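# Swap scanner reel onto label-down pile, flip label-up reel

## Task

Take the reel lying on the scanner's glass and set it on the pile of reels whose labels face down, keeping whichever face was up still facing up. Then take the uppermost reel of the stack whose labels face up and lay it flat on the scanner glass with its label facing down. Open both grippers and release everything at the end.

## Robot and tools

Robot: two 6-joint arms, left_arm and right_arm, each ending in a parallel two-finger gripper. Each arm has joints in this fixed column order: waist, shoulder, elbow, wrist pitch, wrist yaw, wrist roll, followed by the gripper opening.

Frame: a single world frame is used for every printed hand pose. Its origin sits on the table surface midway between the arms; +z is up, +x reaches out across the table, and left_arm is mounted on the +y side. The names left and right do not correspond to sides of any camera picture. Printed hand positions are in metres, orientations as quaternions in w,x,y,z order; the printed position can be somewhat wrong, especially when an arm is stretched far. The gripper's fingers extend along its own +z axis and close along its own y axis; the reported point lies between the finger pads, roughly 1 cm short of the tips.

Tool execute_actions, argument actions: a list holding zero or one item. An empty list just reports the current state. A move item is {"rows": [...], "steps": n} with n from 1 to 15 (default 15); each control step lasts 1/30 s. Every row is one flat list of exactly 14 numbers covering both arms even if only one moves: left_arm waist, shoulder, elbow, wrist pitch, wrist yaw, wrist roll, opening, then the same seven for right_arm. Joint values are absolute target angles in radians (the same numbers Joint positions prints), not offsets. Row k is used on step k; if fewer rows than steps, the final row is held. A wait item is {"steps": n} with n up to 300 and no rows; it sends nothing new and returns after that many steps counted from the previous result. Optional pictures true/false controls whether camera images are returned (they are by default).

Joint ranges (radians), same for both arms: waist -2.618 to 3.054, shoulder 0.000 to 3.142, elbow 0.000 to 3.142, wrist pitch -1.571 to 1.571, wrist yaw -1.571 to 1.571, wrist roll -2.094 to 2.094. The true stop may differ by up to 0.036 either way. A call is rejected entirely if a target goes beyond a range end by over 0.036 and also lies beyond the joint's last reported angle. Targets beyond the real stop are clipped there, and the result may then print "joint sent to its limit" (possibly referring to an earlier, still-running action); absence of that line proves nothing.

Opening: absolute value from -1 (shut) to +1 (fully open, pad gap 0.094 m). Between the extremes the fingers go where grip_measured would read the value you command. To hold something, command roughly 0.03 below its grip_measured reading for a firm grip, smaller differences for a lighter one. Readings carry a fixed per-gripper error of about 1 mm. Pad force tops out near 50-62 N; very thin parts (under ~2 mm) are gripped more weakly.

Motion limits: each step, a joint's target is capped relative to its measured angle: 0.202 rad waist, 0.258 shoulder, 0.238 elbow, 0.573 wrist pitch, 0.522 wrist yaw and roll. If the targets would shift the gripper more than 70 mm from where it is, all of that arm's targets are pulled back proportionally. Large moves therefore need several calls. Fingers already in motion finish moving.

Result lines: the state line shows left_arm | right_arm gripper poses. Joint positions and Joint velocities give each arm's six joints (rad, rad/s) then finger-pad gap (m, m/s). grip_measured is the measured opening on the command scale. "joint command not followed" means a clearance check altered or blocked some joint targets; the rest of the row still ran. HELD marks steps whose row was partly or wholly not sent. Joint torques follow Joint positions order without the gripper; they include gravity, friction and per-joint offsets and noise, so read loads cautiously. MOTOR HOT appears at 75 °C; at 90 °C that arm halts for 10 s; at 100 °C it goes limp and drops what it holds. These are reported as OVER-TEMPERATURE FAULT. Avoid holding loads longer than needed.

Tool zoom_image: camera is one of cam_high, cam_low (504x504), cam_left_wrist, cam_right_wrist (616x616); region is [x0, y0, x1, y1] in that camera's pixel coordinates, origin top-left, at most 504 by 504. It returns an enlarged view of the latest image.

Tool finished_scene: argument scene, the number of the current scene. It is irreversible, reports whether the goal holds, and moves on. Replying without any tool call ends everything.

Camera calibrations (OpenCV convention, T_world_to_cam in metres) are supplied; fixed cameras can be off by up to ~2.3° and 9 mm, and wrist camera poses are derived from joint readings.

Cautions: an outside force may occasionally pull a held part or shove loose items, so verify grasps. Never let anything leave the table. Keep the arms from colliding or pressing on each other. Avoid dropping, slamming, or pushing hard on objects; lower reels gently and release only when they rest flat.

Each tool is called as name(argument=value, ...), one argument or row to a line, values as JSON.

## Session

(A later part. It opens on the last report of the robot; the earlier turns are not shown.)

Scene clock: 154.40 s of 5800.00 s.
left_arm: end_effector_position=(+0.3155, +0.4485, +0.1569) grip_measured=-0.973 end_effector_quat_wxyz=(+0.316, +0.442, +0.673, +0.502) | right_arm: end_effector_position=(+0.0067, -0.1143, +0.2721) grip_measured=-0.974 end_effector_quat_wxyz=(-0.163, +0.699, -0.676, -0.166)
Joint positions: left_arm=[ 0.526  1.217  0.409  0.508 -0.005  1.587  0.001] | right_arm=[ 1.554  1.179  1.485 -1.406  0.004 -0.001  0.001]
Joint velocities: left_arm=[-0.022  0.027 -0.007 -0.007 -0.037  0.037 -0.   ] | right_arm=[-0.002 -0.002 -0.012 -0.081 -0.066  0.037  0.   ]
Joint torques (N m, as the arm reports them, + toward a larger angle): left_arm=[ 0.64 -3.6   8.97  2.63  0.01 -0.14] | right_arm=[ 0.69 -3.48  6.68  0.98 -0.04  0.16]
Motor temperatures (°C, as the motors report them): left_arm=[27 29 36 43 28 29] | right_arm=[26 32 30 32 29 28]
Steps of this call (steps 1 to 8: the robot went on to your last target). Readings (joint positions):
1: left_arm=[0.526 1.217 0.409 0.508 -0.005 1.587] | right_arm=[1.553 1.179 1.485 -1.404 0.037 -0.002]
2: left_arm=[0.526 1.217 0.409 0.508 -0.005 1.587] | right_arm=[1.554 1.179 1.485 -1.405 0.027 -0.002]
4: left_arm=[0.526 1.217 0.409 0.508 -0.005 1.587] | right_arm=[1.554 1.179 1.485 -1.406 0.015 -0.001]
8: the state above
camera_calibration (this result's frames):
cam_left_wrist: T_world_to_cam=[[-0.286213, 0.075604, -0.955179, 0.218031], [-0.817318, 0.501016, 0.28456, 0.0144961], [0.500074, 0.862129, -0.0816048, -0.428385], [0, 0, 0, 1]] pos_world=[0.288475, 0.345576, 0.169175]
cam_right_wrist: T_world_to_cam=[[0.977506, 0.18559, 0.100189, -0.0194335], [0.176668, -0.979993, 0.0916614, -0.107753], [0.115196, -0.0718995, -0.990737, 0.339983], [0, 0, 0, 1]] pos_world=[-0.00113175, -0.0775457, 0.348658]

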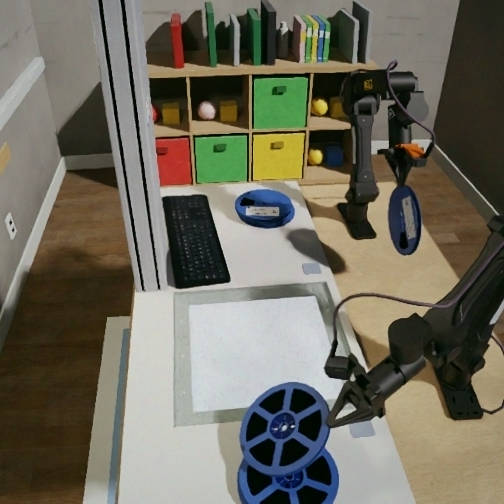

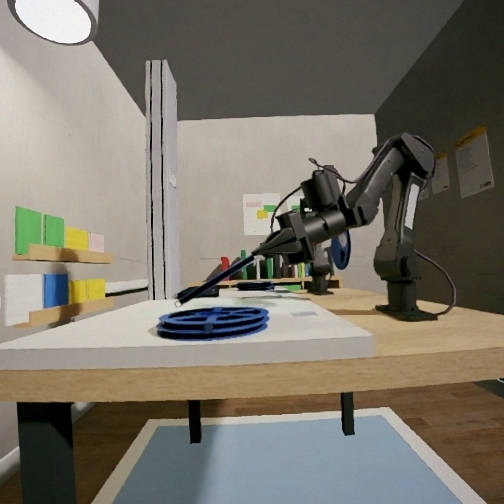

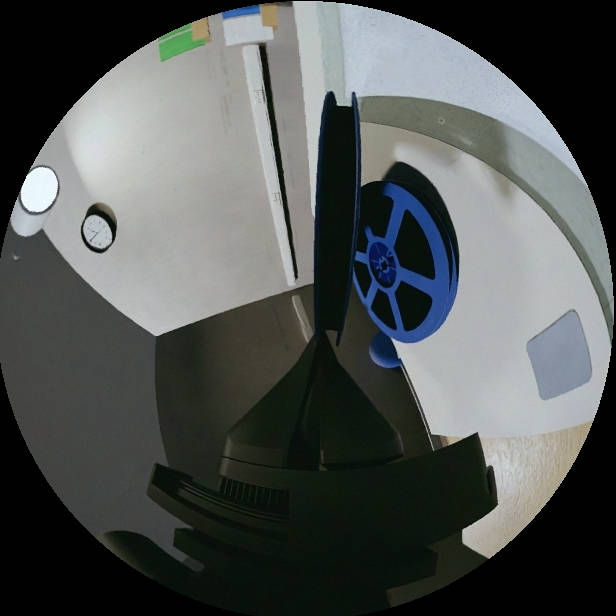

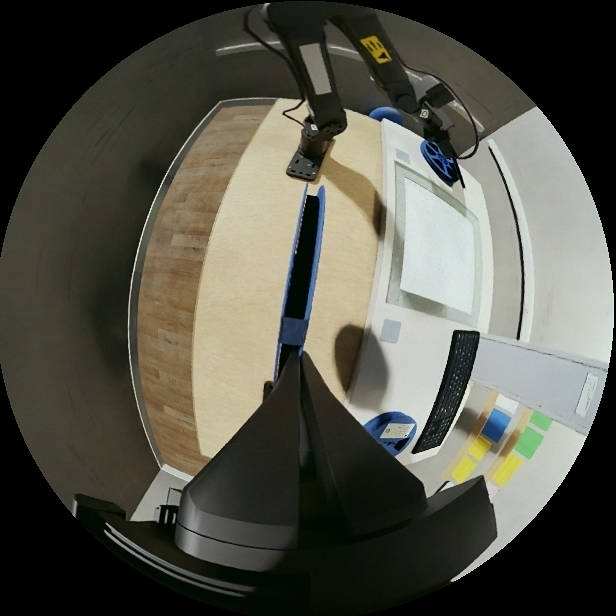

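execute_actions(
  actions=[
    {"rows":[[0.535,1.225,0.441,0.55,-0.005,1.578,-1,1.561,1.162,1.516,-1.39,-0.01,0.008,-1],[0.536,1.225,0.443,0.55,-0.005,1.578,-1,1.561,1.162,1.516,-1.39,-0.01,0.008,-1],[0.538,1.225,0.445,0.55,-0.005,1.578,-1,1.561,1.162,1.516,-1.39,-0.01,0.008,-1],[0.540,1.225,0.448,0.55,-0.005,1.578,-1,1.561,1.162,1.516,-1.39,-0.01,0.008,-1],[0.543,1.225,0.452,0.55,-0.005,1.578,-1,1.561,1.162,1.516,-1.39,-0.01,0.008,-1],[0.546,1.225,0.457,0.55,-0.005,1.578,-1,1.561,1.162,1.516,-1.39,-0.01,0.008,-1],[0.550,1.226,0.462,0.55,-0.005,1.578,-1,1.561,1.162,1.516,-1.39,-0.01,0.008,-1],[0.554,1.227,0.468,0.55,-0.005,1.578,-1,1.561,1.162,1.516,-1.39,-0.01,0.008,-1],[0.559,1.230,0.474,0.55,-0.005,1.578,-1,1.561,1.162,1.516,-1.39,-0.01,0.008,-1],[0.564,1.234,0.481,0.55,-0.005,1.578,-1,1.561,1.162,1.516,-1.39,-0.01,0.008,-1],[0.569,1.238,0.488,0.55,-0.005,1.578,-1,1.561,1.162,1.516,-1.39,-0.01,0.008,-1],[0.575,1.244,0.495,0.55,-0.005,1.578,-1,1.561,1.162,1.516,-1.39,-0.01,0.008,-1],[0.581,1.250,0.502,0.55,-0.005,1.578,-1,1.561,1.162,1.516,-1.39,-0.01,0.008,-1],[0.586,1.258,0.509,0.55,-0.005,1.578,-1,1.561,1.162,1.516,-1.39,-0.01,0.008,-1],[0.593,1.265,0.516,0.55,-0.005,1.578,-1,1.561,1.162,1.516,-1.39,-0.01,0.008,-1]],"steps":15},
  ],
  pictures=false,
)

execute_actions(
  actions=[
    {"rows":[[0.599,1.273,0.522,0.55,-0.005,1.578,-1,1.561,1.162,1.516,-1.39,-0.01,0.008,-1],[0.604,1.282,0.528,0.55,-0.005,1.578,-1,1.561,1.162,1.516,-1.39,-0.01,0.008,-1],[0.610,1.290,0.533,0.55,-0.005,1.578,-1,1.561,1.162,1.516,-1.39,-0.01,0.008,-1],[0.616,1.298,0.538,0.55,-0.005,1.578,-1,1.561,1.162,1.516,-1.39,-0.01,0.008,-1],[0.621,1.307,0.542,0.55,-0.005,1.578,-1,1.561,1.162,1.516,-1.39,-0.01,0.008,-1],[0.626,1.315,0.545,0.55,-0.005,1.578,-1,1.561,1.162,1.516,-1.39,-0.01,0.008,-1],[0.631,1.323,0.547,0.55,-0.005,1.578,-1,1.561,1.162,1.516,-1.39,-0.01,0.008,-1],[0.635,1.330,0.549,0.55,-0.005,1.578,-1,1.561,1.162,1.516,-1.39,-0.01,0.008,-1],[0.639,1.336,0.549,0.55,-0.005,1.578,-1,1.561,1.162,1.516,-1.39,-0.01,0.008,-1],[0.642,1.342,0.549,0.55,-0.005,1.578,-1,1.561,1.162,1.516,-1.39,-0.01,0.008,-1],[0.645,1.346,0.549,0.55,-0.005,1.578,-1,1.561,1.162,1.516,-1.39,-0.01,0.008,-1],[0.647,1.350,0.549,0.55,-0.005,1.578,-1,1.561,1.162,1.516,-1.39,-0.01,0.008,-1],[0.649,1.353,0.549,0.55,-0.005,1.578,-1,1.561,1.162,1.516,-1.39,-0.01,0.008,-1],[0.650,1.354,0.549,0.55,-0.005,1.578,-1,1.561,1.162,1.516,-1.39,-0.01,0.008,-1],[0.650,1.355,0.549,0.55,-0.005,1.578,-1,1.561,1.162,1.516,-1.39,-0.01,0.008,-1]],"steps":15},
  ],
  pictures=false,
)

execute_actions(
  actions=[
    {"steps":4},
  ],
)

zoom_image(
  camera="cam_low",
  region=[140, 220, 320, 350],
)

zoom_image(
  camera="cam_high",
  region=[220, 360, 400, 504],
)

Scene clock: 192.47 s of 5800.00 s.
left_arm: end_effector_position=(+0.3201, +0.4706, +0.1762) grip_measured=-0.973 end_effector_quat_wxyz=(+0.312, +0.420, +0.674, +0.522) | right_arm: end_effector_position=(+0.0055, -0.1145, +0.2720) grip_measured=-0.974 end_effector_quat_wxyz=(-0.161, +0.699, -0.676, -0.168)
Joint positions: left_arm=[ 0.573  1.242  0.471  0.508 -0.005  1.587  0.001] | right_arm=[ 1.554  1.179  1.485 -1.407 -0.003 -0.     0.001]
Joint velocities: left_arm=[ 0.159  0.208  0.173 -0.066  0.066 -0.007 -0.001] | right_arm=[-0.012  0.002 -0.017 -0.066 -0.007 -0.051  0.002]
Joint torques (N m, as the arm reports them, + toward a larger angle): left_arm=[ 0.78 -3.93  9.22  2.7  -0.02 -0.13] | right_arm=[ 0.55 -3.51  6.67  1.   -0.09  0.13]
Motor temperatures (°C, as the motors report them): left_arm=[27 29 36 45 28 29] | right_arm=[26 32 31 34 28 28]
Steps of this call (steps 1 to 30: the robot went on to your last target; steps 31 to 90: nothing new was sent; then 34.57 s passed at rest; steps 91 to 105: all 15 steps of this action). Readings (joint positions):
91: left_arm=[0.526 1.217 0.409 0.508 -0.005 1.587] | right_arm=[1.554 1.179 1.485 -1.407 -0.002 -0.000]
92: left_arm=[0.526 1.217 0.409 0.508 -0.005 1.587] | right_arm=[1.554 1.179 1.485 -1.407 -0.002 -0.000]
94: left_arm=[0.526 1.217 0.409 0.508 -0.005 1.587] | right_arm=[1.554 1.179 1.485 -1.407 -0.003 -0.000]
98: left_arm=[0.537 1.217 0.418 0.507 -0.005 1.587] | right_arm=[1.554 1.179 1.485 -1.407 -0.003 -0.000]
105: the state above

Scene clock: 192.97 s of 5800.00 s.
left_arm: end_effector_position=(+0.3191, +0.5006, +0.1552) grip_measured=-0.973 end_effector_quat_wxyz=(+0.282, +0.406, +0.704, +0.510) | right_arm: end_effector_position=(+0.0055, -0.1145, +0.2720) grip_measured=-0.974 end_effector_quat_wxyz=(-0.161, +0.699, -0.676, -0.168)
Joint positions: left_arm=[ 0.64   1.348  0.514  0.508 -0.005  1.587  0.001] | right_arm=[ 1.554  1.179  1.485 -1.407 -0.003 -0.     0.001]
Joint velocities: left_arm=[ 0.027  0.071 -0.002  0.022 -0.037  0.095 -0.   ] | right_arm=[-0.002 -0.012 -0.012 -0.051 -0.007 -0.022  0.   ]
Joint torques (N m, as the arm reports them, + toward a larger angle): left_arm=[ 0.7  -5.12  9.3   2.62  0.   -0.09] | right_arm=[ 0.6  -3.49  6.73  1.   -0.07  0.14]
Motor temperatures (°C, as the motors report them): left_arm=[27 29 36 45 28 29] | right_arm=[26 32 31 34 28 28]
Steps of this call (steps 1 to 15: all 15 steps of this action). Readings (joint positions):
1: left_arm=[0.579 1.250 0.478 0.508 -0.005 1.587] | right_arm=[1.554 1.179 1.485 -1.407 -0.003 -0.000]
2: left_arm=[0.585 1.258 0.485 0.508 -0.005 1.587] | right_arm=[1.554 1.179 1.485 -1.407 -0.003 -0.000]
4: left_arm=[0.597 1.276 0.495 0.508 -0.005 1.587] | right_arm=[1.554 1.179 1.485 -1.407 -0.003 -0.000]
8: left_arm=[0.619 1.310 0.510 0.508 -0.005 1.587] | right_arm=[1.554 1.179 1.485 -1.407 -0.003 -0.000]
15: the state above

Scene clock: 193.10 s of 5800.00 s.
left_arm: end_effector_position=(+0.3190, +0.5009, +0.1545) grip_measured=-0.973 end_effector_quat_wxyz=(+0.282, +0.406, +0.704, +0.509) | right_arm: end_effector_position=(+0.0055, -0.1145, +0.2720) grip_measured=-0.974 end_effector_quat_wxyz=(-0.161, +0.699, -0.676, -0.168)
Joint positions: left_arm=[ 0.641  1.35   0.514  0.508 -0.005  1.587  0.001] | right_arm=[ 1.554  1.179  1.485 -1.407 -0.003 -0.     0.001]
Joint velocities: left_arm=[-0.012  0.002  0.017 -0.022 -0.066 -0.022 -0.001] | right_arm=[ 0.007 -0.012 -0.012 -0.007  0.022  0.007  0.001]
Joint torques (N m, as the arm reports them, + toward a larger angle): left_arm=[ 0.7  -4.99  9.27  2.68  0.01 -0.12] | right_arm=[ 0.56 -3.57  6.69  0.97 -0.06  0.15]
Motor temperatures (°C, as the motors report them): left_arm=[27 29 36 45 28 29] | right_arm=[26 32 31 34 28 28]
Steps of this call (steps 1 to 4: the robot went on to your last target). Readings (joint positions):
1: left_arm=[0.641 1.349 0.514 0.508 -0.005 1.587] | right_arm=[1.554 1.179 1.485 -1.407 -0.003 -0.000]
2: left_arm=[0.641 1.350 0.514 0.508 -0.005 1.587] | right_arm=[1.554 1.179 1.485 -1.407 -0.003 -0.000]
4: the state above
camera_calibration (this result's frames):
cam_left_wrist: T_world_to_cam=[[-0.315442, 0.0290547, -0.9485, 0.244404], [-0.862293, 0.408507, 0.299286, 0.0501938], [0.396165, 0.912292, -0.103807, -0.464068], [0, 0, 0, 1]] pos_world=[0.304225, 0.39576, 0.168622]
cam_right_wrist: T_world_to_cam=[[0.977677, 0.187891, 0.0940464, -0.0163292], [0.179438, -0.979502, 0.0915262, -0.107668], [0.109316, -0.0726075, -0.991352, 0.340133], [0, 0, 0, 1]] pos_world=[-0.00189754, -0.0776967, 0.348582]

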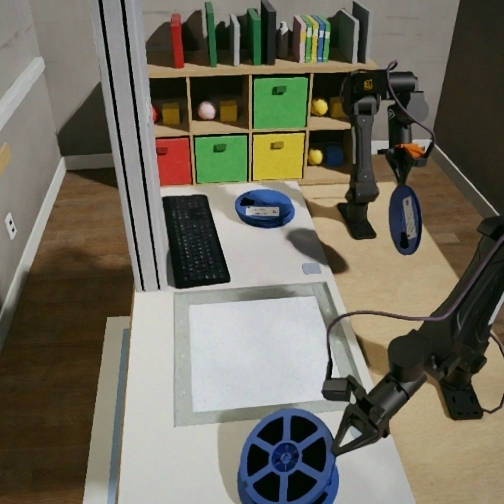

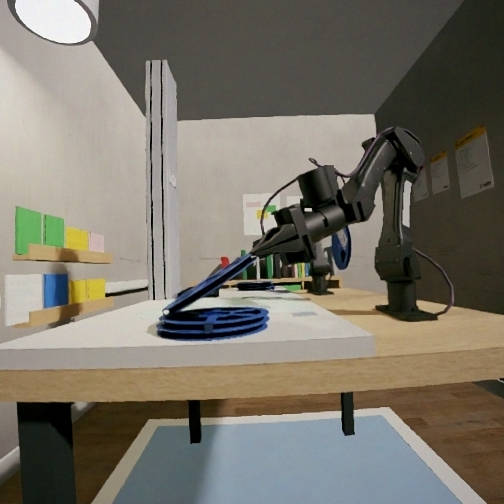

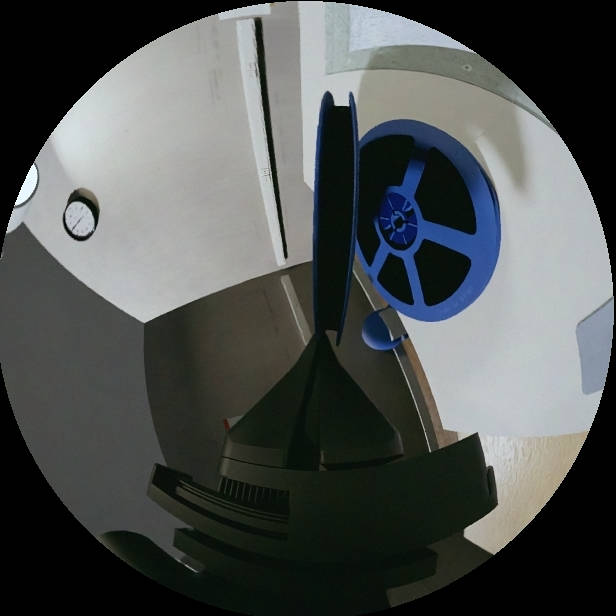

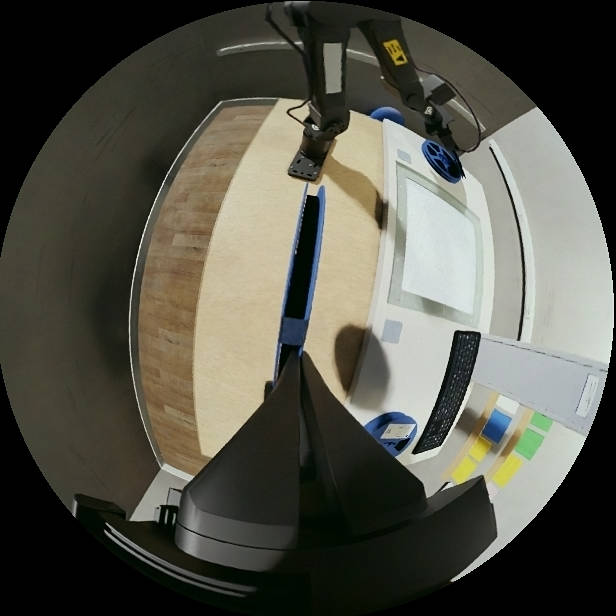

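Region (140, 220, 320, 350) of cam_low's 504x504 image, scaled by 2.800, with more detail than that image has.

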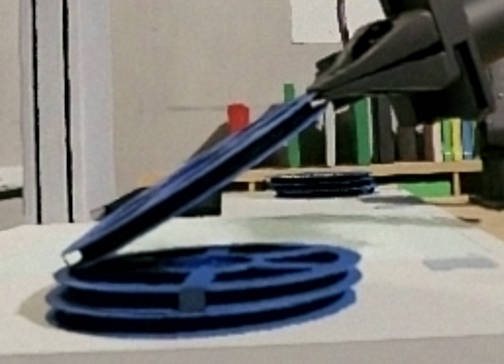

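Region (220, 360, 400, 504) of cam_high's 504x504 image, scaled by 2.800, with more detail than that image has; it fills the top 403 rows of this view, and the rest is white.

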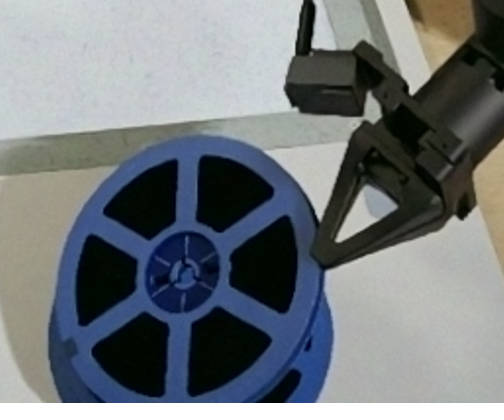

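execute_actions(
  actions=[
    {"rows":[[0.650,1.356,0.551,0.55,-0.005,1.578,-1,1.561,1.162,1.516,-1.39,-0.01,0.008,-1],[0.650,1.358,0.554,0.55,-0.005,1.578,-1,1.561,1.162,1.516,-1.39,-0.01,0.008,-1],[0.650,1.361,0.557,0.55,-0.005,1.578,-1,1.561,1.162,1.516,-1.39,-0.01,0.008,-1],[0.650,1.364,0.560,0.55,-0.005,1.578,-1,1.561,1.162,1.516,-1.39,-0.01,0.008,-1],[0.650,1.367,0.563,0.55,-0.005,1.578,-1,1.561,1.162,1.516,-1.39,-0.01,0.008,-1],[0.650,1.370,0.566,0.55,-0.005,1.578,-1,1.561,1.162,1.516,-1.39,-0.01,0.008,-1],[0.650,1.373,0.568,0.55,-0.005,1.578,-1,1.561,1.162,1.516,-1.39,-0.01,0.008,-1],[0.650,1.376,0.569,0.55,-0.005,1.578,-1,1.561,1.162,1.516,-1.39,-0.01,0.008,-1],[0.650,1.379,0.569,0.55,-0.005,1.578,-1,1.561,1.162,1.516,-1.39,-0.01,0.008,-1],[0.650,1.382,0.569,0.55,-0.005,1.578,-1,1.561,1.162,1.516,-1.39,-0.01,0.008,-1],[0.650,1.385,0.560,0.55,-0.005,1.578,-1,1.561,1.162,1.516,-1.39,-0.01,0.008,-1],[0.650,1.388,0.550,0.55,-0.005,1.578,-1,1.561,1.162,1.516,-1.39,-0.01,0.008,-1],[0.650,1.390,0.540,0.55,-0.005,1.578,-1,1.561,1.162,1.516,-1.39,-0.01,0.008,-1],[0.650,1.392,0.532,0.55,-0.005,1.578,-1,1.561,1.162,1.516,-1.39,-0.01,0.008,-1],[0.650,1.394,0.526,0.55,-0.005,1.578,-1,1.561,1.162,1.516,-1.39,-0.01,0.008,-1]],"steps":15},
  ],
  pictures=false,
)

execute_actions(
  actions=[
    {"rows":[[0.650,1.396,0.526,0.55,-0.005,1.578,-1,1.561,1.162,1.516,-1.39,-0.01,0.008,-1],[0.650,1.398,0.525,0.55,-0.005,1.578,-1,1.561,1.162,1.516,-1.39,-0.01,0.008,-1],[0.650,1.400,0.523,0.548,-0.005,1.578,-1,1.561,1.162,1.516,-1.39,-0.01,0.008,-1],[0.651,1.402,0.521,0.546,-0.005,1.578,-1,1.561,1.162,1.516,-1.39,-0.01,0.008,-1],[0.652,1.404,0.518,0.544,-0.005,1.578,-1,1.561,1.162,1.516,-1.39,-0.01,0.008,-1],[0.653,1.407,0.515,0.542,-0.005,1.578,-1,1.561,1.162,1.516,-1.39,-0.01,0.008,-1],[0.654,1.411,0.511,0.540,-0.005,1.578,-1,1.561,1.162,1.516,-1.39,-0.01,0.008,-1],[0.655,1.416,0.507,0.538,-0.005,1.578,-1,1.561,1.162,1.516,-1.39,-0.01,0.008,-1],[0.656,1.422,0.502,0.536,-0.005,1.578,-0.985,1.561,1.162,1.516,-1.39,-0.01,0.008,-1],[0.657,1.428,0.497,0.534,-0.005,1.578,-0.975,1.561,1.162,1.516,-1.39,-0.01,0.008,-1],[0.658,1.434,0.493,0.532,-0.005,1.578,-0.965,1.561,1.162,1.516,-1.39,-0.01,0.008,-1],[0.658,1.441,0.488,0.530,-0.005,1.578,-0.955,1.561,1.162,1.516,-1.39,-0.01,0.008,-1],[0.658,1.448,0.482,0.528,-0.005,1.578,-0.945,1.561,1.162,1.516,-1.39,-0.01,0.008,-1],[0.658,1.455,0.478,0.526,-0.005,1.578,-0.935,1.561,1.162,1.516,-1.39,-0.01,0.008,-1],[0.658,1.462,0.473,0.524,-0.005,1.578,-0.93,1.561,1.162,1.516,-1.39,-0.01,0.008,-1]],"steps":15},
  ],
  pictures=false,
)

execute_actions(
  actions=[
    {"rows":[[0.658,1.469,0.468,0.522,-0.005,1.578,-0.92,1.561,1.162,1.516,-1.39,-0.01,0.008,-1],[0.658,1.476,0.464,0.52,-0.005,1.578,-0.915,1.561,1.162,1.516,-1.39,-0.01,0.008,-1],[0.658,1.483,0.460,0.52,-0.005,1.578,-0.91,1.561,1.162,1.516,-1.39,-0.01,0.008,-1],[0.658,1.490,0.457,0.52,-0.005,1.578,-0.90,1.561,1.162,1.516,-1.39,-0.01,0.008,-1],[0.658,1.496,0.454,0.52,-0.005,1.578,-0.895,1.561,1.162,1.516,-1.39,-0.01,0.008,-1],[0.658,1.502,0.452,0.52,-0.005,1.578,-0.885,1.561,1.162,1.516,-1.39,-0.01,0.008,-1],[0.658,1.508,0.450,0.52,-0.005,1.578,-0.875,1.561,1.162,1.516,-1.39,-0.01,0.008,-1],[0.658,1.513,0.449,0.52,-0.005,1.578,-0.86,1.561,1.162,1.516,-1.39,-0.01,0.008,-1],[0.658,1.517,0.449,0.52,-0.005,1.578,-0.845,1.561,1.162,1.516,-1.39,-0.01,0.008,-1],[0.658,1.521,0.449,0.52,-0.005,1.578,-0.83,1.561,1.162,1.516,-1.39,-0.01,0.008,-1],[0.658,1.524,0.449,0.52,-0.005,1.578,-0.815,1.561,1.162,1.516,-1.39,-0.01,0.008,-1],[0.658,1.527,0.449,0.52,-0.005,1.578,-0.80,1.561,1.162,1.516,-1.39,-0.01,0.008,-1],[0.658,1.529,0.449,0.52,-0.005,1.578,-0.79,1.561,1.162,1.516,-1.39,-0.01,0.008,-1],[0.658,1.530,0.449,0.52,-0.005,1.578,-0.78,1.561,1.162,1.516,-1.39,-0.01,0.008,-1],[0.658,1.530,0.449,0.52,-0.005,1.578,-0.78,1.561,1.162,1.516,-1.39,-0.01,0.008,-1]],"steps":15},
  ],
  pictures=false,
)

execute_actions(
  actions=[
    {"steps":4},
  ],
)

zoom_image(
  camera="cam_low",
  region=[140, 250, 320, 350],
)

Scene clock: 205.20 s of 5800.00 s.
left_arm: end_effector_position=(+0.3241, +0.5039, +0.1510) grip_measured=-0.973 end_effector_quat_wxyz=(+0.279, +0.408, +0.707, +0.505) | right_arm: end_effector_position=(+0.0055, -0.1145, +0.2720) grip_measured=-0.974 end_effector_quat_wxyz=(-0.161, +0.699, -0.676, -0.168)
Joint positions: left_arm=[ 0.641  1.383  0.535  0.508 -0.005  1.587  0.001] | right_arm=[ 1.554  1.179  1.485 -1.407 -0.003 -0.     0.001]
Joint velocities: left_arm=[-0.007  0.066  0.002  0.007  0.051 -0.095 -0.   ] | right_arm=[ 0.002 -0.007  0.002 -0.007  0.022 -0.037 -0.   ]
Joint torques (N m, as the arm reports them, + toward a larger angle): left_arm=[ 0.68 -5.27  5.49  2.62  0.01 -0.05] | right_arm=[ 0.59 -3.57  6.63  0.97 -0.04  0.13]
Motor temperatures (°C, as the motors report them): left_arm=[27 29 37 46 28 29] | right_arm=[26 32 31 35 28 28]
Steps of this call (steps 1 to 15: the robot went on to your last target; steps 16 to 90: nothing new was sent; then 8.60 s passed at rest; steps 91 to 105: all 15 steps of this action). Readings (joint positions):
91: left_arm=[0.641 1.350 0.514 0.508 -0.005 1.587] | right_arm=[1.554 1.179 1.485 -1.407 -0.003 -0.000]
92: left_arm=[0.641 1.350 0.514 0.508 -0.005 1.587] | right_arm=[1.554 1.179 1.485 -1.407 -0.003 -0.000]
94: left_arm=[0.641 1.350 0.515 0.508 -0.005 1.587] | right_arm=[1.554 1.179 1.485 -1.407 -0.003 -0.000]
98: left_arm=[0.641 1.362 0.530 0.508 -0.005 1.587] | right_arm=[1.554 1.179 1.485 -1.407 -0.003 -0.000]
105: the state above

Scene clock: 205.70 s of 5800.00 s.
left_arm: end_effector_position=(+0.3142, +0.5016, +0.1121) grip_measured=-0.933 end_effector_quat_wxyz=(+0.258, +0.419, +0.732, +0.472) | right_arm: end_effector_position=(+0.0055, -0.1145, +0.2720) grip_measured=-0.974 end_effector_quat_wxyz=(-0.161, +0.699, -0.676, -0.168)
Joint positions: left_arm=[ 0.648  1.437  0.492  0.511 -0.005  1.587  0.003] | right_arm=[ 1.554  1.179  1.485 -1.407 -0.003 -0.     0.001]
Joint velocities: left_arm=[ 0.007  0.212 -0.115  0.022 -0.051  0.022  0.004] | right_arm=[-0.012  0.002 -0.012 -0.051 -0.022 -0.007 -0.   ]
Joint torques (N m, as the arm reports them, + toward a larger angle): left_arm=[ 0.57 -4.85  4.89  2.25 -0.02 -0.1 ] | right_arm=[ 0.59 -3.46  6.68  0.99 -0.08  0.12]
Motor temperatures (°C, as the motors report them): left_arm=[27 29 37 46 28 29] | right_arm=[26 32 31 35 28 28]
Steps of this call (steps 1 to 15: all 15 steps of this action). Readings (joint positions):
1: left_arm=[0.641 1.385 0.535 0.508 -0.005 1.587] | right_arm=[1.554 1.179 1.485 -1.407 -0.003 -0.000]
2: left_arm=[0.641 1.387 0.535 0.508 -0.005 1.587] | right_arm=[1.554 1.179 1.485 -1.407 -0.003 -0.000]
4: left_arm=[0.641 1.390 0.535 0.508 -0.005 1.587] | right_arm=[1.554 1.179 1.485 -1.407 -0.003 -0.000]
8: left_arm=[0.642 1.397 0.523 0.510 -0.005 1.587] | right_arm=[1.554 1.179 1.485 -1.407 -0.003 -0.000]
15: the state above

Scene clock: 206.20 s of 5800.00 s.
left_arm: end_effector_position=(+0.3037, +0.4952, +0.0688) grip_measured=-0.783 end_effector_quat_wxyz=(+0.235, +0.433, +0.757, +0.430) | right_arm: end_effector_position=(+0.0055, -0.1145, +0.2720) grip_measured=-0.974 end_effector_quat_wxyz=(-0.161, +0.699, -0.676, -0.168)
Joint positions: left_arm=[ 0.648  1.515  0.458  0.51  -0.005  1.587  0.01 ] | right_arm=[ 1.554  1.179  1.485 -1.407 -0.003 -0.     0.001]
Joint velocities: left_arm=[ 0.002  0.012 -0.017 -0.022 -0.022 -0.066  0.002] | right_arm=[-0.002 -0.002 -0.012 -0.022 -0.022 -0.007 -0.   ]
Joint torques (N m, as the arm reports them, + toward a larger angle): left_arm=[ 0.79 -5.12  4.61  2.15  0.06 -0.08] | right_arm=[ 0.57 -3.45  6.63  0.98 -0.05  0.12]
Motor temperatures (°C, as the motors report them): left_arm=[27 29 37 46 28 29] | right_arm=[26 32 31 35 28 28]
Steps of this call (steps 1 to 15: all 15 steps of this action). Readings (joint positions):
1: left_arm=[0.648 1.444 0.487 0.511 -0.005 1.587] | right_arm=[1.554 1.179 1.485 -1.407 -0.003 -0.000]
2: left_arm=[0.648 1.452 0.482 0.511 -0.005 1.587] | right_arm=[1.554 1.179 1.485 -1.407 -0.003 -0.000]
4: left_arm=[0.648 1.466 0.473 0.511 -0.005 1.587] | right_arm=[1.554 1.179 1.485 -1.407 -0.003 -0.000]
8: left_arm=[0.648 1.493 0.462 0.511 -0.005 1.587] | right_arm=[1.554 1.179 1.485 -1.407 -0.003 -0.000]
15: the state above

Scene clock: 206.33 s of 5800.00 s.
left_arm: end_effector_position=(+0.3037, +0.4952, +0.0688) grip_measured=-0.782 end_effector_quat_wxyz=(+0.235, +0.433, +0.757, +0.430) | right_arm: end_effector_position=(+0.0055, -0.1145, +0.2720) grip_measured=-0.974 end_effector_quat_wxyz=(-0.161, +0.699, -0.676, -0.168)
Joint positions: left_arm=[ 0.648  1.515  0.458  0.51  -0.005  1.587  0.01 ] | right_arm=[ 1.554  1.179  1.485 -1.407 -0.003 -0.     0.001]
Joint velocities: left_arm=[-0.002 -0.002  0.007  0.007 -0.022  0.037 -0.001] | right_arm=[ 0.012  0.002  0.012  0.022  0.007  0.037 -0.   ]
Joint torques (N m, as the arm reports them, + toward a larger angle): left_arm=[ 0.63 -5.02  4.56  2.16  0.   -0.1 ] | right_arm=[ 0.51 -3.53  6.71  0.97 -0.07  0.12]
Motor temperatures (°C, as the motors report them): left_arm=[27 29 37 46 28 29] | right_arm=[26 32 31 35 28 28]
Steps of this call (steps 1 to 4: the robot went on to your last target). Readings (joint positions):
1: left_arm=[0.648 1.515 0.458 0.510 -0.005 1.587] | right_arm=[1.554 1.179 1.485 -1.407 -0.003 -0.000]
2: left_arm=[0.648 1.515 0.458 0.510 -0.005 1.587] | right_arm=[1.554 1.179 1.485 -1.407 -0.003 -0.000]
4: the state above
camera_calibration (this result's frames):
cam_left_wrist: T_world_to_cam=[[-0.486948, -0.0770742, -0.870024, 0.257681], [-0.798773, 0.442251, 0.407891, 0.0214294], [0.353331, 0.893573, -0.276918, -0.427491], [0, 0, 0, 1]] pos_world=[0.293641, 0.392378, 0.0970681]
cam_right_wrist: T_world_to_cam=[[0.977677, 0.187891, 0.0940464, -0.0163292], [0.179438, -0.979502, 0.0915262, -0.107668], [0.109316, -0.0726075, -0.991352, 0.340133], [0, 0, 0, 1]] pos_world=[-0.00189754, -0.0776967, 0.348582]

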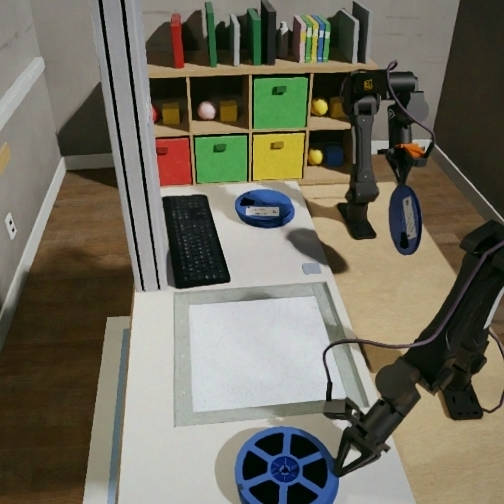

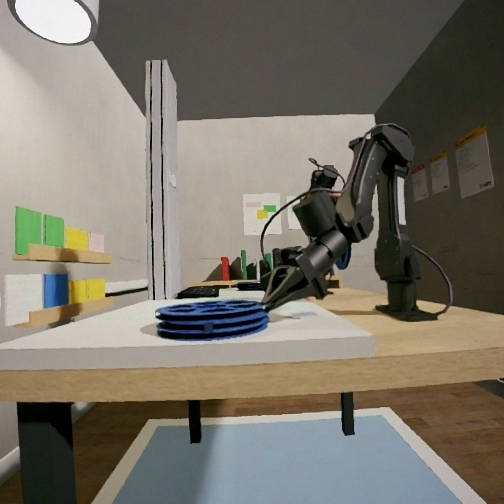

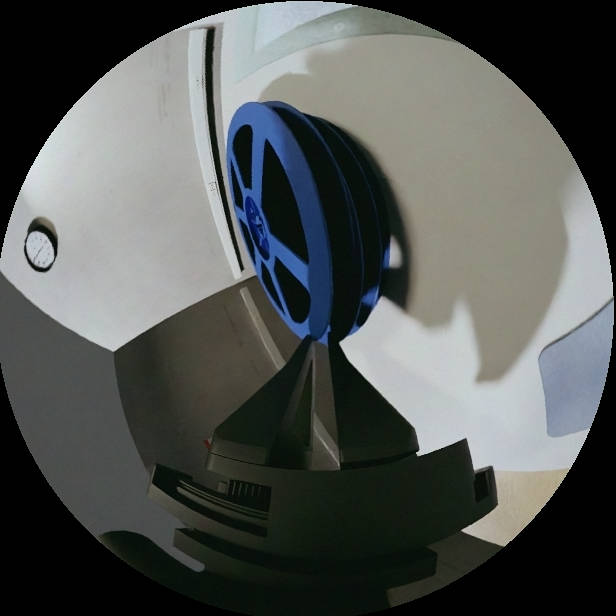

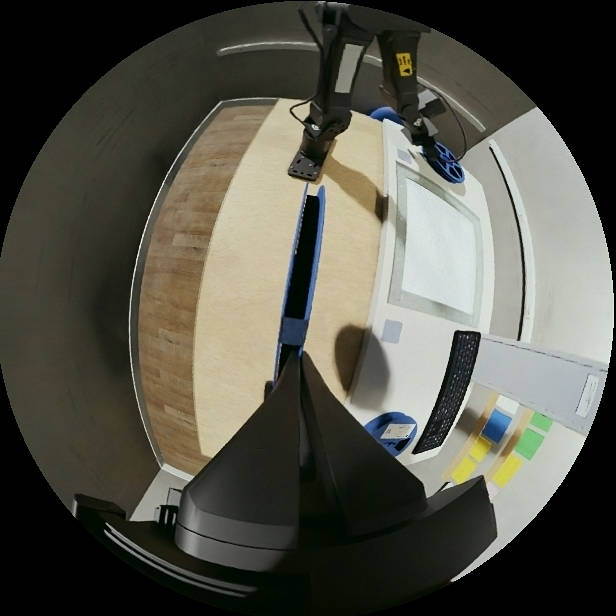

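Region (140, 250, 320, 350) of cam_low's 504x504 image, scaled by 2.800, with more detail than that image has.

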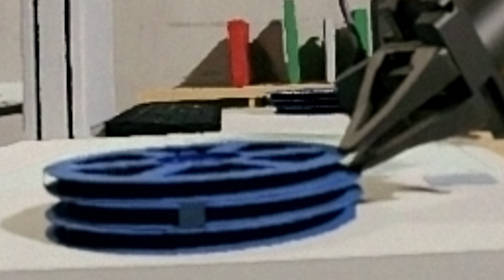

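execute_actions(
  actions=[
    {"rows":[[0.662,1.505,0.449,0.52,-0.005,1.578,-0.78,1.561,1.162,1.516,-1.39,-0.01,0.008,-1],[0.666,1.487,0.449,0.52,-0.005,1.578,-0.78,1.561,1.162,1.516,-1.39,-0.01,0.008,-1],[0.671,1.483,0.446,0.52,-0.005,1.578,-0.78,1.561,1.162,1.516,-1.39,-0.01,0.008,-1],[0.676,1.477,0.441,0.52,-0.005,1.578,-0.78,1.561,1.162,1.516,-1.39,-0.01,0.008,-1],[0.681,1.469,0.435,0.52,-0.005,1.578,-0.78,1.561,1.162,1.516,-1.39,-0.01,0.008,-1],[0.685,1.460,0.428,0.52,-0.005,1.578,-0.78,1.561,1.162,1.516,-1.39,-0.01,0.008,-1],[0.688,1.451,0.421,0.52,-0.005,1.578,-0.78,1.561,1.162,1.516,-1.39,-0.01,0.008,-1],[0.690,1.443,0.414,0.52,-0.005,1.578,-0.78,1.561,1.162,1.516,-1.39,-0.01,0.008,-1],[0.690,1.435,0.408,0.52,-0.005,1.578,-0.78,1.561,1.162,1.516,-1.39,-0.01,0.008,-1],[0.690,1.428,0.403,0.52,-0.005,1.578,-0.78,1.561,1.162,1.516,-1.39,-0.01,0.008,-1],[0.690,1.418,0.404,0.52,-0.005,1.578,-0.78,1.561,1.162,1.516,-1.39,-0.01,0.008,-1],[0.690,1.410,0.406,0.52,-0.005,1.578,-0.78,1.561,1.162,1.516,-1.39,-0.01,0.008,-1],[0.690,1.400,0.410,0.518,-0.005,1.576,-0.78,1.561,1.162,1.516,-1.39,-0.01,0.008,-1],[0.690,1.387,0.416,0.512,-0.005,1.568,-0.78,1.561,1.162,1.516,-1.39,-0.01,0.008,-1],[0.690,1.373,0.423,0.502,-0.005,1.556,-0.78,1.561,1.162,1.516,-1.39,-0.01,0.008,-1]],"steps":15},
  ],
  pictures=false,
)

execute_actions(
  actions=[
    {"rows":[[0.687,1.357,0.431,0.488,-0.005,1.539,-0.78,1.561,1.162,1.516,-1.39,-0.01,0.008,-1],[0.680,1.338,0.441,0.470,-0.005,1.518,-0.78,1.561,1.162,1.516,-1.39,-0.01,0.008,-1],[0.667,1.318,0.453,0.448,-0.005,1.492,-0.78,1.561,1.162,1.516,-1.39,-0.01,0.008,-1],[0.648,1.297,0.465,0.423,-0.005,1.461,-0.78,1.561,1.162,1.516,-1.39,-0.01,0.008,-1],[0.625,1.274,0.479,0.394,-0.005,1.427,-0.78,1.561,1.162,1.516,-1.39,-0.01,0.008,-1],[0.598,1.249,0.494,0.362,-0.005,1.388,-0.78,1.561,1.162,1.516,-1.39,-0.01,0.008,-1],[0.565,1.224,0.510,0.327,-0.005,1.346,-0.78,1.561,1.162,1.516,-1.39,-0.01,0.008,-1],[0.527,1.197,0.527,0.289,-0.005,1.301,-0.78,1.561,1.162,1.516,-1.39,-0.01,0.008,-1],[0.486,1.170,0.545,0.248,-0.005,1.252,-0.78,1.561,1.162,1.516,-1.39,-0.01,0.008,-1],[0.440,1.141,0.564,0.205,-0.005,1.200,-0.78,1.561,1.162,1.516,-1.39,-0.01,0.008,-1],[0.390,1.112,0.583,0.160,-0.005,1.146,-0.78,1.561,1.162,1.516,-1.39,-0.01,0.008,-1],[0.336,1.083,0.602,0.113,-0.005,1.089,-0.78,1.561,1.162,1.516,-1.39,-0.01,0.008,-1],[0.279,1.054,0.622,0.064,-0.005,1.031,-0.78,1.561,1.162,1.516,-1.39,-0.01,0.008,-1],[0.218,1.025,0.643,0.014,-0.005,0.971,-0.78,1.561,1.162,1.516,-1.39,-0.01,0.008,-1],[0.155,0.996,0.663,-0.037,-0.005,0.910,-0.78,1.561,1.162,1.516,-1.39,-0.01,0.008,-1]],"steps":15},
  ],
  pictures=false,
)

execute_actions(
  actions=[
    {"rows":[[0.089,0.967,0.683,-0.088,-0.005,0.849,-0.78,1.561,1.162,1.516,-1.39,-0.01,0.008,-1],[0.021,0.938,0.704,-0.140,-0.005,0.787,-0.78,1.561,1.162,1.516,-1.39,-0.01,0.008,-1],[-0.049,0.911,0.724,-0.192,-0.005,0.724,-0.78,1.561,1.162,1.516,-1.39,-0.01,0.008,-1],[-0.121,0.884,0.743,-0.243,-0.005,0.663,-0.78,1.561,1.162,1.516,-1.39,-0.01,0.008,-1],[-0.194,0.859,0.762,-0.294,-0.005,0.602,-0.78,1.561,1.162,1.516,-1.39,-0.01,0.008,-1],[-0.268,0.834,0.781,-0.344,-0.005,0.542,-0.78,1.561,1.162,1.516,-1.39,-0.01,0.008,-1],[-0.343,0.811,0.799,-0.393,-0.005,0.484,-0.78,1.561,1.162,1.516,-1.39,-0.01,0.008,-1],[-0.417,0.790,0.816,-0.440,-0.005,0.427,-0.78,1.561,1.162,1.516,-1.39,-0.01,0.008,-1],[-0.492,0.770,0.832,-0.485,-0.005,0.373,-0.78,1.561,1.162,1.516,-1.39,-0.01,0.008,-1],[-0.566,0.751,0.847,-0.528,-0.005,0.321,-0.78,1.561,1.162,1.516,-1.39,-0.01,0.008,-1],[-0.639,0.735,0.861,-0.569,-0.005,0.273,-0.78,1.561,1.162,1.516,-1.39,-0.01,0.008,-1],[-0.711,0.721,0.873,-0.607,-0.005,0.227,-0.78,1.561,1.162,1.516,-1.39,-0.01,0.008,-1],[-0.781,0.708,0.885,-0.642,-0.005,0.185,-0.78,1.561,1.162,1.516,-1.39,-0.01,0.008,-1],[-0.849,0.698,0.895,-0.674,-0.005,0.146,-0.78,1.561,1.162,1.516,-1.39,-0.01,0.008,-1],[-0.915,0.690,0.903,-0.703,-0.005,0.112,-0.78,1.561,1.162,1.516,-1.39,-0.01,0.008,-1]],"steps":15},
  ],
  pictures=false,
)

execute_actions(
  actions=[
    {"rows":[[-0.978,0.685,0.910,-0.728,-0.005,0.081,-0.78,1.561,1.162,1.516,-1.39,-0.01,0.008,-1],[-1.039,0.681,0.916,-0.750,-0.005,0.055,-0.78,1.561,1.162,1.516,-1.39,-0.01,0.008,-1],[-1.096,0.680,0.920,-0.768,-0.005,0.034,-0.78,1.561,1.162,1.516,-1.39,-0.01,0.008,-1],[-1.150,0.680,0.922,-0.782,-0.005,0.017,-0.78,1.561,1.162,1.516,-1.39,-0.01,0.008,-1],[-1.200,0.680,0.923,-0.792,-0.005,0.005,-0.78,1.561,1.162,1.516,-1.39,-0.01,0.008,-1],[-1.246,0.680,0.923,-0.798,-0.005,-0.003,-0.78,1.561,1.162,1.516,-1.39,-0.01,0.008,-1],[-1.287,0.680,0.923,-0.80,-0.005,-0.008,-0.78,1.561,1.162,1.516,-1.39,-0.01,0.008,-1],[-1.325,0.680,0.923,-0.80,-0.005,-0.008,-0.78,1.561,1.162,1.516,-1.39,-0.01,0.008,-1],[-1.358,0.680,0.923,-0.80,-0.005,-0.008,-0.78,1.561,1.162,1.516,-1.39,-0.01,0.008,-1],[-1.385,0.680,0.923,-0.80,-0.005,-0.008,-0.78,1.561,1.162,1.516,-1.39,-0.01,0.008,-1],[-1.408,0.680,0.923,-0.80,-0.005,-0.008,-0.78,1.561,1.162,1.516,-1.39,-0.01,0.008,-1],[-1.427,0.680,0.923,-0.80,-0.005,-0.008,-0.78,1.561,1.162,1.516,-1.39,-0.01,0.008,-1],[-1.440,0.680,0.923,-0.80,-0.005,-0.008,-0.78,1.561,1.162,1.516,-1.39,-0.01,0.008,-1],[-1.447,0.680,0.923,-0.80,-0.005,-0.008,-0.78,1.561,1.162,1.516,-1.39,-0.01,0.008,-1],[-1.45,0.680,0.923,-0.80,-0.005,-0.008,-0.78,1.561,1.162,1.516,-1.39,-0.01,0.008,-1]],"steps":15},
  ],
  pictures=false,
)

execute_actions(
  actions=[
    {"steps":6},
  ],
)

zoom_image(
  camera="cam_left_wrist",
  region=[240, 200, 400, 360],
)

zoom_image(
  camera="cam_right_wrist",
  region=[240, 60, 400, 220],
)

Scene clock: 224.13 s of 5800.00 s.
left_arm: end_effector_position=(+0.2891, +0.5010, +0.0844) grip_measured=-0.782 end_effector_quat_wxyz=(+0.238, +0.413, +0.755, +0.450) | right_arm: end_effector_position=(+0.0055, -0.1145, +0.2720) grip_measured=-0.974 end_effector_quat_wxyz=(-0.161, +0.699, -0.676, -0.168)
Joint positions: left_arm=[ 0.681  1.428  0.416  0.51  -0.005  1.583  0.01 ] | right_arm=[ 1.554  1.179  1.485 -1.407 -0.003 -0.     0.001]
Joint velocities: left_arm=[ 0.002 -0.369  0.012 -0.081  0.007 -0.11  -0.001] | right_arm=[-0.012  0.017 -0.007 -0.022 -0.022 -0.037 -0.   ]
Joint torques (N m, as the arm reports them, + toward a larger angle): left_arm=[ 0.58 -8.14  6.03  1.98  0.02 -0.12] | right_arm=[ 0.63 -3.43  6.7   0.98 -0.05  0.13]
Motor temperatures (°C, as the motors report them): left_arm=[27 29 34 45 28 29] | right_arm=[26 32 31 35 28 28]
Steps of this call (steps 1 to 15: the robot went on to your last target; steps 16 to 90: nothing new was sent; then 14.30 s passed at rest; steps 91 to 105: all 15 steps of this action). Readings (joint positions):
91: left_arm=[0.649 1.515 0.458 0.510 -0.005 1.587] | right_arm=[1.554 1.179 1.485 -1.407 -0.003 -0.000]
92: left_arm=[0.651 1.515 0.458 0.510 -0.005 1.587] | right_arm=[1.554 1.179 1.485 -1.407 -0.003 -0.000]
94: left_arm=[0.657 1.515 0.458 0.510 -0.005 1.587] | right_arm=[1.554 1.179 1.485 -1.407 -0.003 -0.000]
98: left_arm=[0.677 1.489 0.439 0.511 -0.005 1.587] | right_arm=[1.554 1.179 1.485 -1.407 -0.003 -0.000]
105: the state above

Scene clock: 224.63 s of 5800.00 s.
left_arm: end_effector_position=(+0.3424, +0.3540, +0.2165) grip_measured=-0.782 end_effector_quat_wxyz=(+0.465, +0.377, +0.716, +0.359) | right_arm: end_effector_position=(+0.0055, -0.1145, +0.2720) grip_measured=-0.974 end_effector_quat_wxyz=(-0.161, +0.699, -0.676, -0.168)
Joint positions: left_arm=[ 0.262  1.076  0.606  0.156 -0.014  1.138  0.01 ] | right_arm=[ 1.554  1.179  1.485 -1.407 -0.003 -0.     0.001]
Joint velocities: left_arm=[-1.712 -0.813  0.574 -1.165  0.095 -1.502 -0.   ] | right_arm=[-0.007 -0.002  0.002  0.051 -0.007  0.037 -0.   ]
Joint torques (N m, as the arm reports them, + toward a larger angle): left_arm=[-0.18 -6.14  8.89  2.04  0.09 -0.03] | right_arm=[ 0.5  -3.47  6.63  0.95 -0.07  0.13]
Motor temperatures (°C, as the motors report them): left_arm=[27 29 34 45 28 29] | right_arm=[26 32 31 35 28 28]
Steps of this call (steps 1 to 15: all 15 steps of this action). Readings (joint positions):
1: left_arm=[0.681 1.414 0.416 0.508 -0.005 1.577] | right_arm=[1.554 1.179 1.485 -1.407 -0.003 -0.000]
2: left_arm=[0.681 1.399 0.416 0.503 -0.005 1.568] | right_arm=[1.554 1.179 1.485 -1.407 -0.003 -0.000]
4: left_arm=[0.677 1.362 0.420 0.480 -0.006 1.540] | right_arm=[1.554 1.179 1.485 -1.407 -0.003 -0.000]
8: left_arm=[0.597 1.275 0.468 0.393 -0.011 1.442] | right_arm=[1.554 1.179 1.485 -1.407 -0.003 -0.000]
15: the state above

Scene clock: 225.13 s of 5800.00 s.
left_arm: end_effector_position=(+0.1495, +0.0648, +0.2924) grip_measured=-0.782 end_effector_quat_wxyz=(+0.533, +0.475, +0.681, -0.164) | right_arm: end_effector_position=(+0.0055, -0.1145, +0.2720) grip_measured=-0.974 end_effector_quat_wxyz=(-0.161, +0.699, -0.676, -0.168)
Joint positions: left_arm=[-0.804  0.731  0.862 -0.519 -0.002  0.31   0.01 ] | right_arm=[ 1.554  1.179  1.485 -1.407 -0.003 -0.     0.001]
Joint velocities: left_arm=[-1.946 -0.335  0.3   -1.062  0.022 -1.267 -0.001] | right_arm=[-0.007 -0.002 -0.012 -0.007 -0.037 -0.066  0.   ]
Joint torques (N m, as the arm reports them, + toward a larger angle): left_arm=[ 0.69 -2.48  8.67  1.99 -0.09 -0.07] | right_arm=[ 0.53 -3.47  6.67  1.   -0.06  0.15]
Motor temperatures (°C, as the motors report them): left_arm=[27 29 35 45 28 29] | right_arm=[26 32 31 35 28 28]
Steps of this call (steps 1 to 15: all 15 steps of this action). Readings (joint positions):
1: left_arm=[0.199 1.047 0.626 0.114 -0.013 1.084] | right_arm=[1.554 1.179 1.485 -1.407 -0.003 -0.000]
2: left_arm=[0.134 1.018 0.647 0.070 -0.013 1.028] | right_arm=[1.554 1.179 1.485 -1.407 -0.003 -0.000]
4: left_arm=[-0.003 0.961 0.687 -0.023 -0.011 0.914] | right_arm=[1.554 1.179 1.485 -1.407 -0.003 -0.000]
8: left_arm=[-0.296 0.857 0.762 -0.214 -0.007 0.679] | right_arm=[1.554 1.179 1.485 -1.407 -0.003 -0.000]
15: the state above

Scene clock: 225.63 s of 5800.00 s.
left_arm: end_effector_position=(-0.0190, +0.0374, +0.2566) grip_measured=-0.782 end_effector_quat_wxyz=(+0.341, +0.617, +0.631, -0.325) | right_arm: end_effector_position=(+0.0055, -0.1145, +0.2720) grip_measured=-0.974 end_effector_quat_wxyz=(-0.161, +0.699, -0.676, -0.168)
Joint positions: left_arm=[-1.432  0.704  0.895 -0.781 -0.001  0.013  0.01 ] | right_arm=[ 1.554  1.179  1.485 -1.407 -0.003 -0.     0.001]
Joint velocities: left_arm=[-0.242 -0.027 -0.002 -0.037  0.022 -0.11   0.   ] | right_arm=[-0.007 -0.007 -0.002  0.007 -0.022 -0.007  0.001]
Joint torques (N m, as the arm reports them, + toward a larger angle): left_arm=[-0.3  -2.19  8.84  1.94 -0.03 -0.05] | right_arm=[ 0.59 -3.49  6.72  0.96 -0.02  0.16]
Motor temperatures (°C, as the motors report them): left_arm=[27 29 35 45 28 29] | right_arm=[26 32 31 35 28 28]
Steps of this call (steps 1 to 15: all 15 steps of this action). Readings (joint positions):
1: left_arm=[-0.871 0.721 0.871 -0.556 -0.001 0.267] | right_arm=[1.554 1.179 1.485 -1.407 -0.003 -0.000]
2: left_arm=[-0.935 0.713 0.879 -0.590 -0.001 0.227] | right_arm=[1.554 1.179 1.485 -1.407 -0.003 -0.000]
4: left_arm=[-1.056 0.705 0.891 -0.649 -0.001 0.157] | right_arm=[1.554 1.179 1.485 -1.407 -0.003 -0.000]
8: left_arm=[-1.254 0.704 0.895 -0.731 -0.001 0.066] | right_arm=[1.554 1.179 1.485 -1.407 -0.003 -0.000]
15: the state above

Scene clock: 225.83 s of 5800.00 s.
left_arm: end_effector_position=(-0.0214, +0.0384, +0.2550) grip_measured=-0.782 end_effector_quat_wxyz=(+0.335, +0.617, +0.633, -0.326) | right_arm: end_effector_position=(+0.0055, -0.1145, +0.2720) grip_measured=-0.974 end_effector_quat_wxyz=(-0.161, +0.699, -0.676, -0.168)
Joint positions: left_arm=[-1.441  0.704  0.895 -0.789 -0.001  0.001  0.01 ] | right_arm=[ 1.554  1.179  1.485 -1.407 -0.003 -0.     0.001]
Joint velocities: left_arm=[ 0.007  0.012  0.017 -0.051 -0.007  0.022  0.001] | right_arm=[ 0.002  0.002 -0.007  0.022 -0.081  0.022  0.   ]
Joint torques (N m, as the arm reports them, + toward a larger angle): left_arm=[-0.73 -2.18  8.85  1.91 -0.03 -0.09] | right_arm=[ 0.59 -3.56  6.61  0.96 -0.07  0.15]
Motor temperatures (°C, as the motors report them): left_arm=[27 29 35 44 28 29] | right_arm=[26 32 31 35 28 28]
Steps of this call (steps 1 to 6: the robot went on to your last target). Readings (joint positions):
1: left_arm=[-1.437 0.704 0.895 -0.783 -0.001 0.009] | right_arm=[1.554 1.179 1.485 -1.407 -0.003 -0.000]
2: left_arm=[-1.440 0.704 0.895 -0.785 -0.001 0.007] | right_arm=[1.554 1.179 1.485 -1.407 -0.003 -0.000]
4: left_arm=[-1.441 0.704 0.895 -0.787 -0.001 0.004] | right_arm=[1.554 1.179 1.485 -1.407 -0.003 -0.000]
6: the state above
camera_calibration (this result's frames):
cam_left_wrist: T_world_to_cam=[[-0.983891, 0.0174167, -0.177919, 0.0354786], [0.0751738, 0.943281, -0.323372, 0.0738186], [0.162195, -0.331538, -0.929395, 0.356465], [0, 0, 0, 1]] pos_world=[-0.0284591, 0.0479321, 0.36148]
cam_right_wrist: T_world_to_cam=[[0.977677, 0.187891, 0.0940464, -0.0163292], [0.179438, -0.979502, 0.0915262, -0.107668], [0.109316, -0.0726075, -0.991352, 0.340133], [0, 0, 0, 1]] pos_world=[-0.00189754, -0.0776967, 0.348582]

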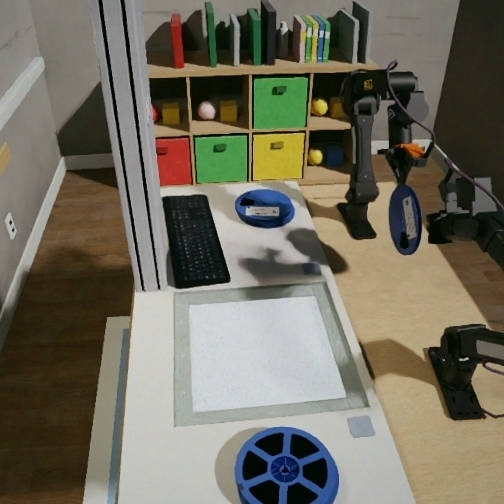

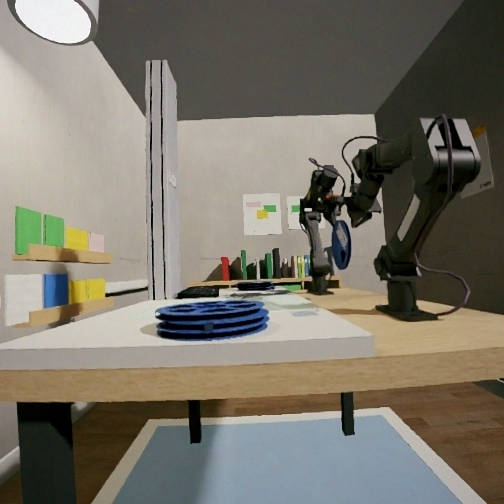

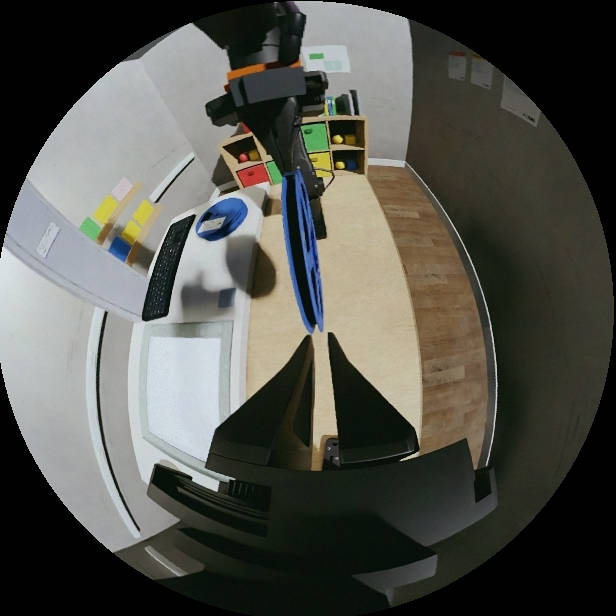

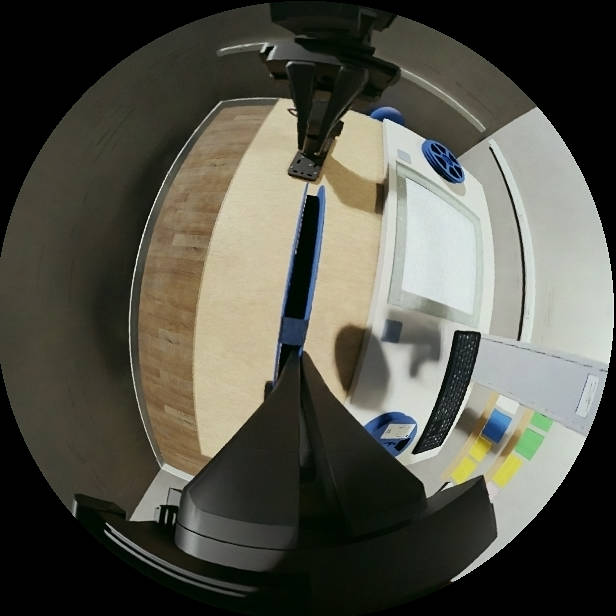

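Region (240, 200, 400, 360) of cam_left_wrist's 616x616 image, scaled by 3.150, with more detail than that image has.

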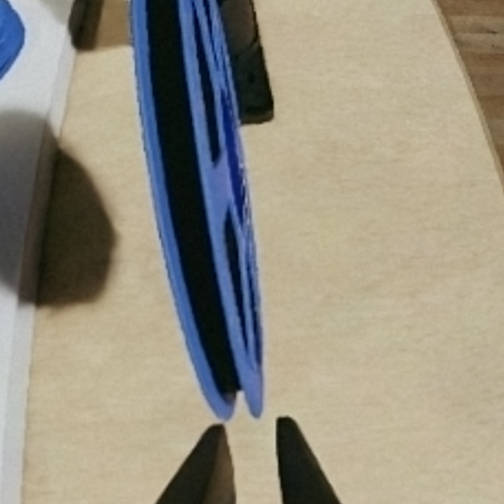

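Region (240, 60, 400, 220) of cam_right_wrist's 616x616 image, scaled by 3.150, with more detail than that image has.

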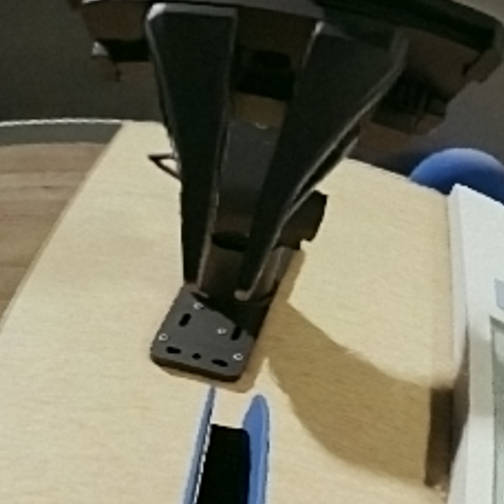

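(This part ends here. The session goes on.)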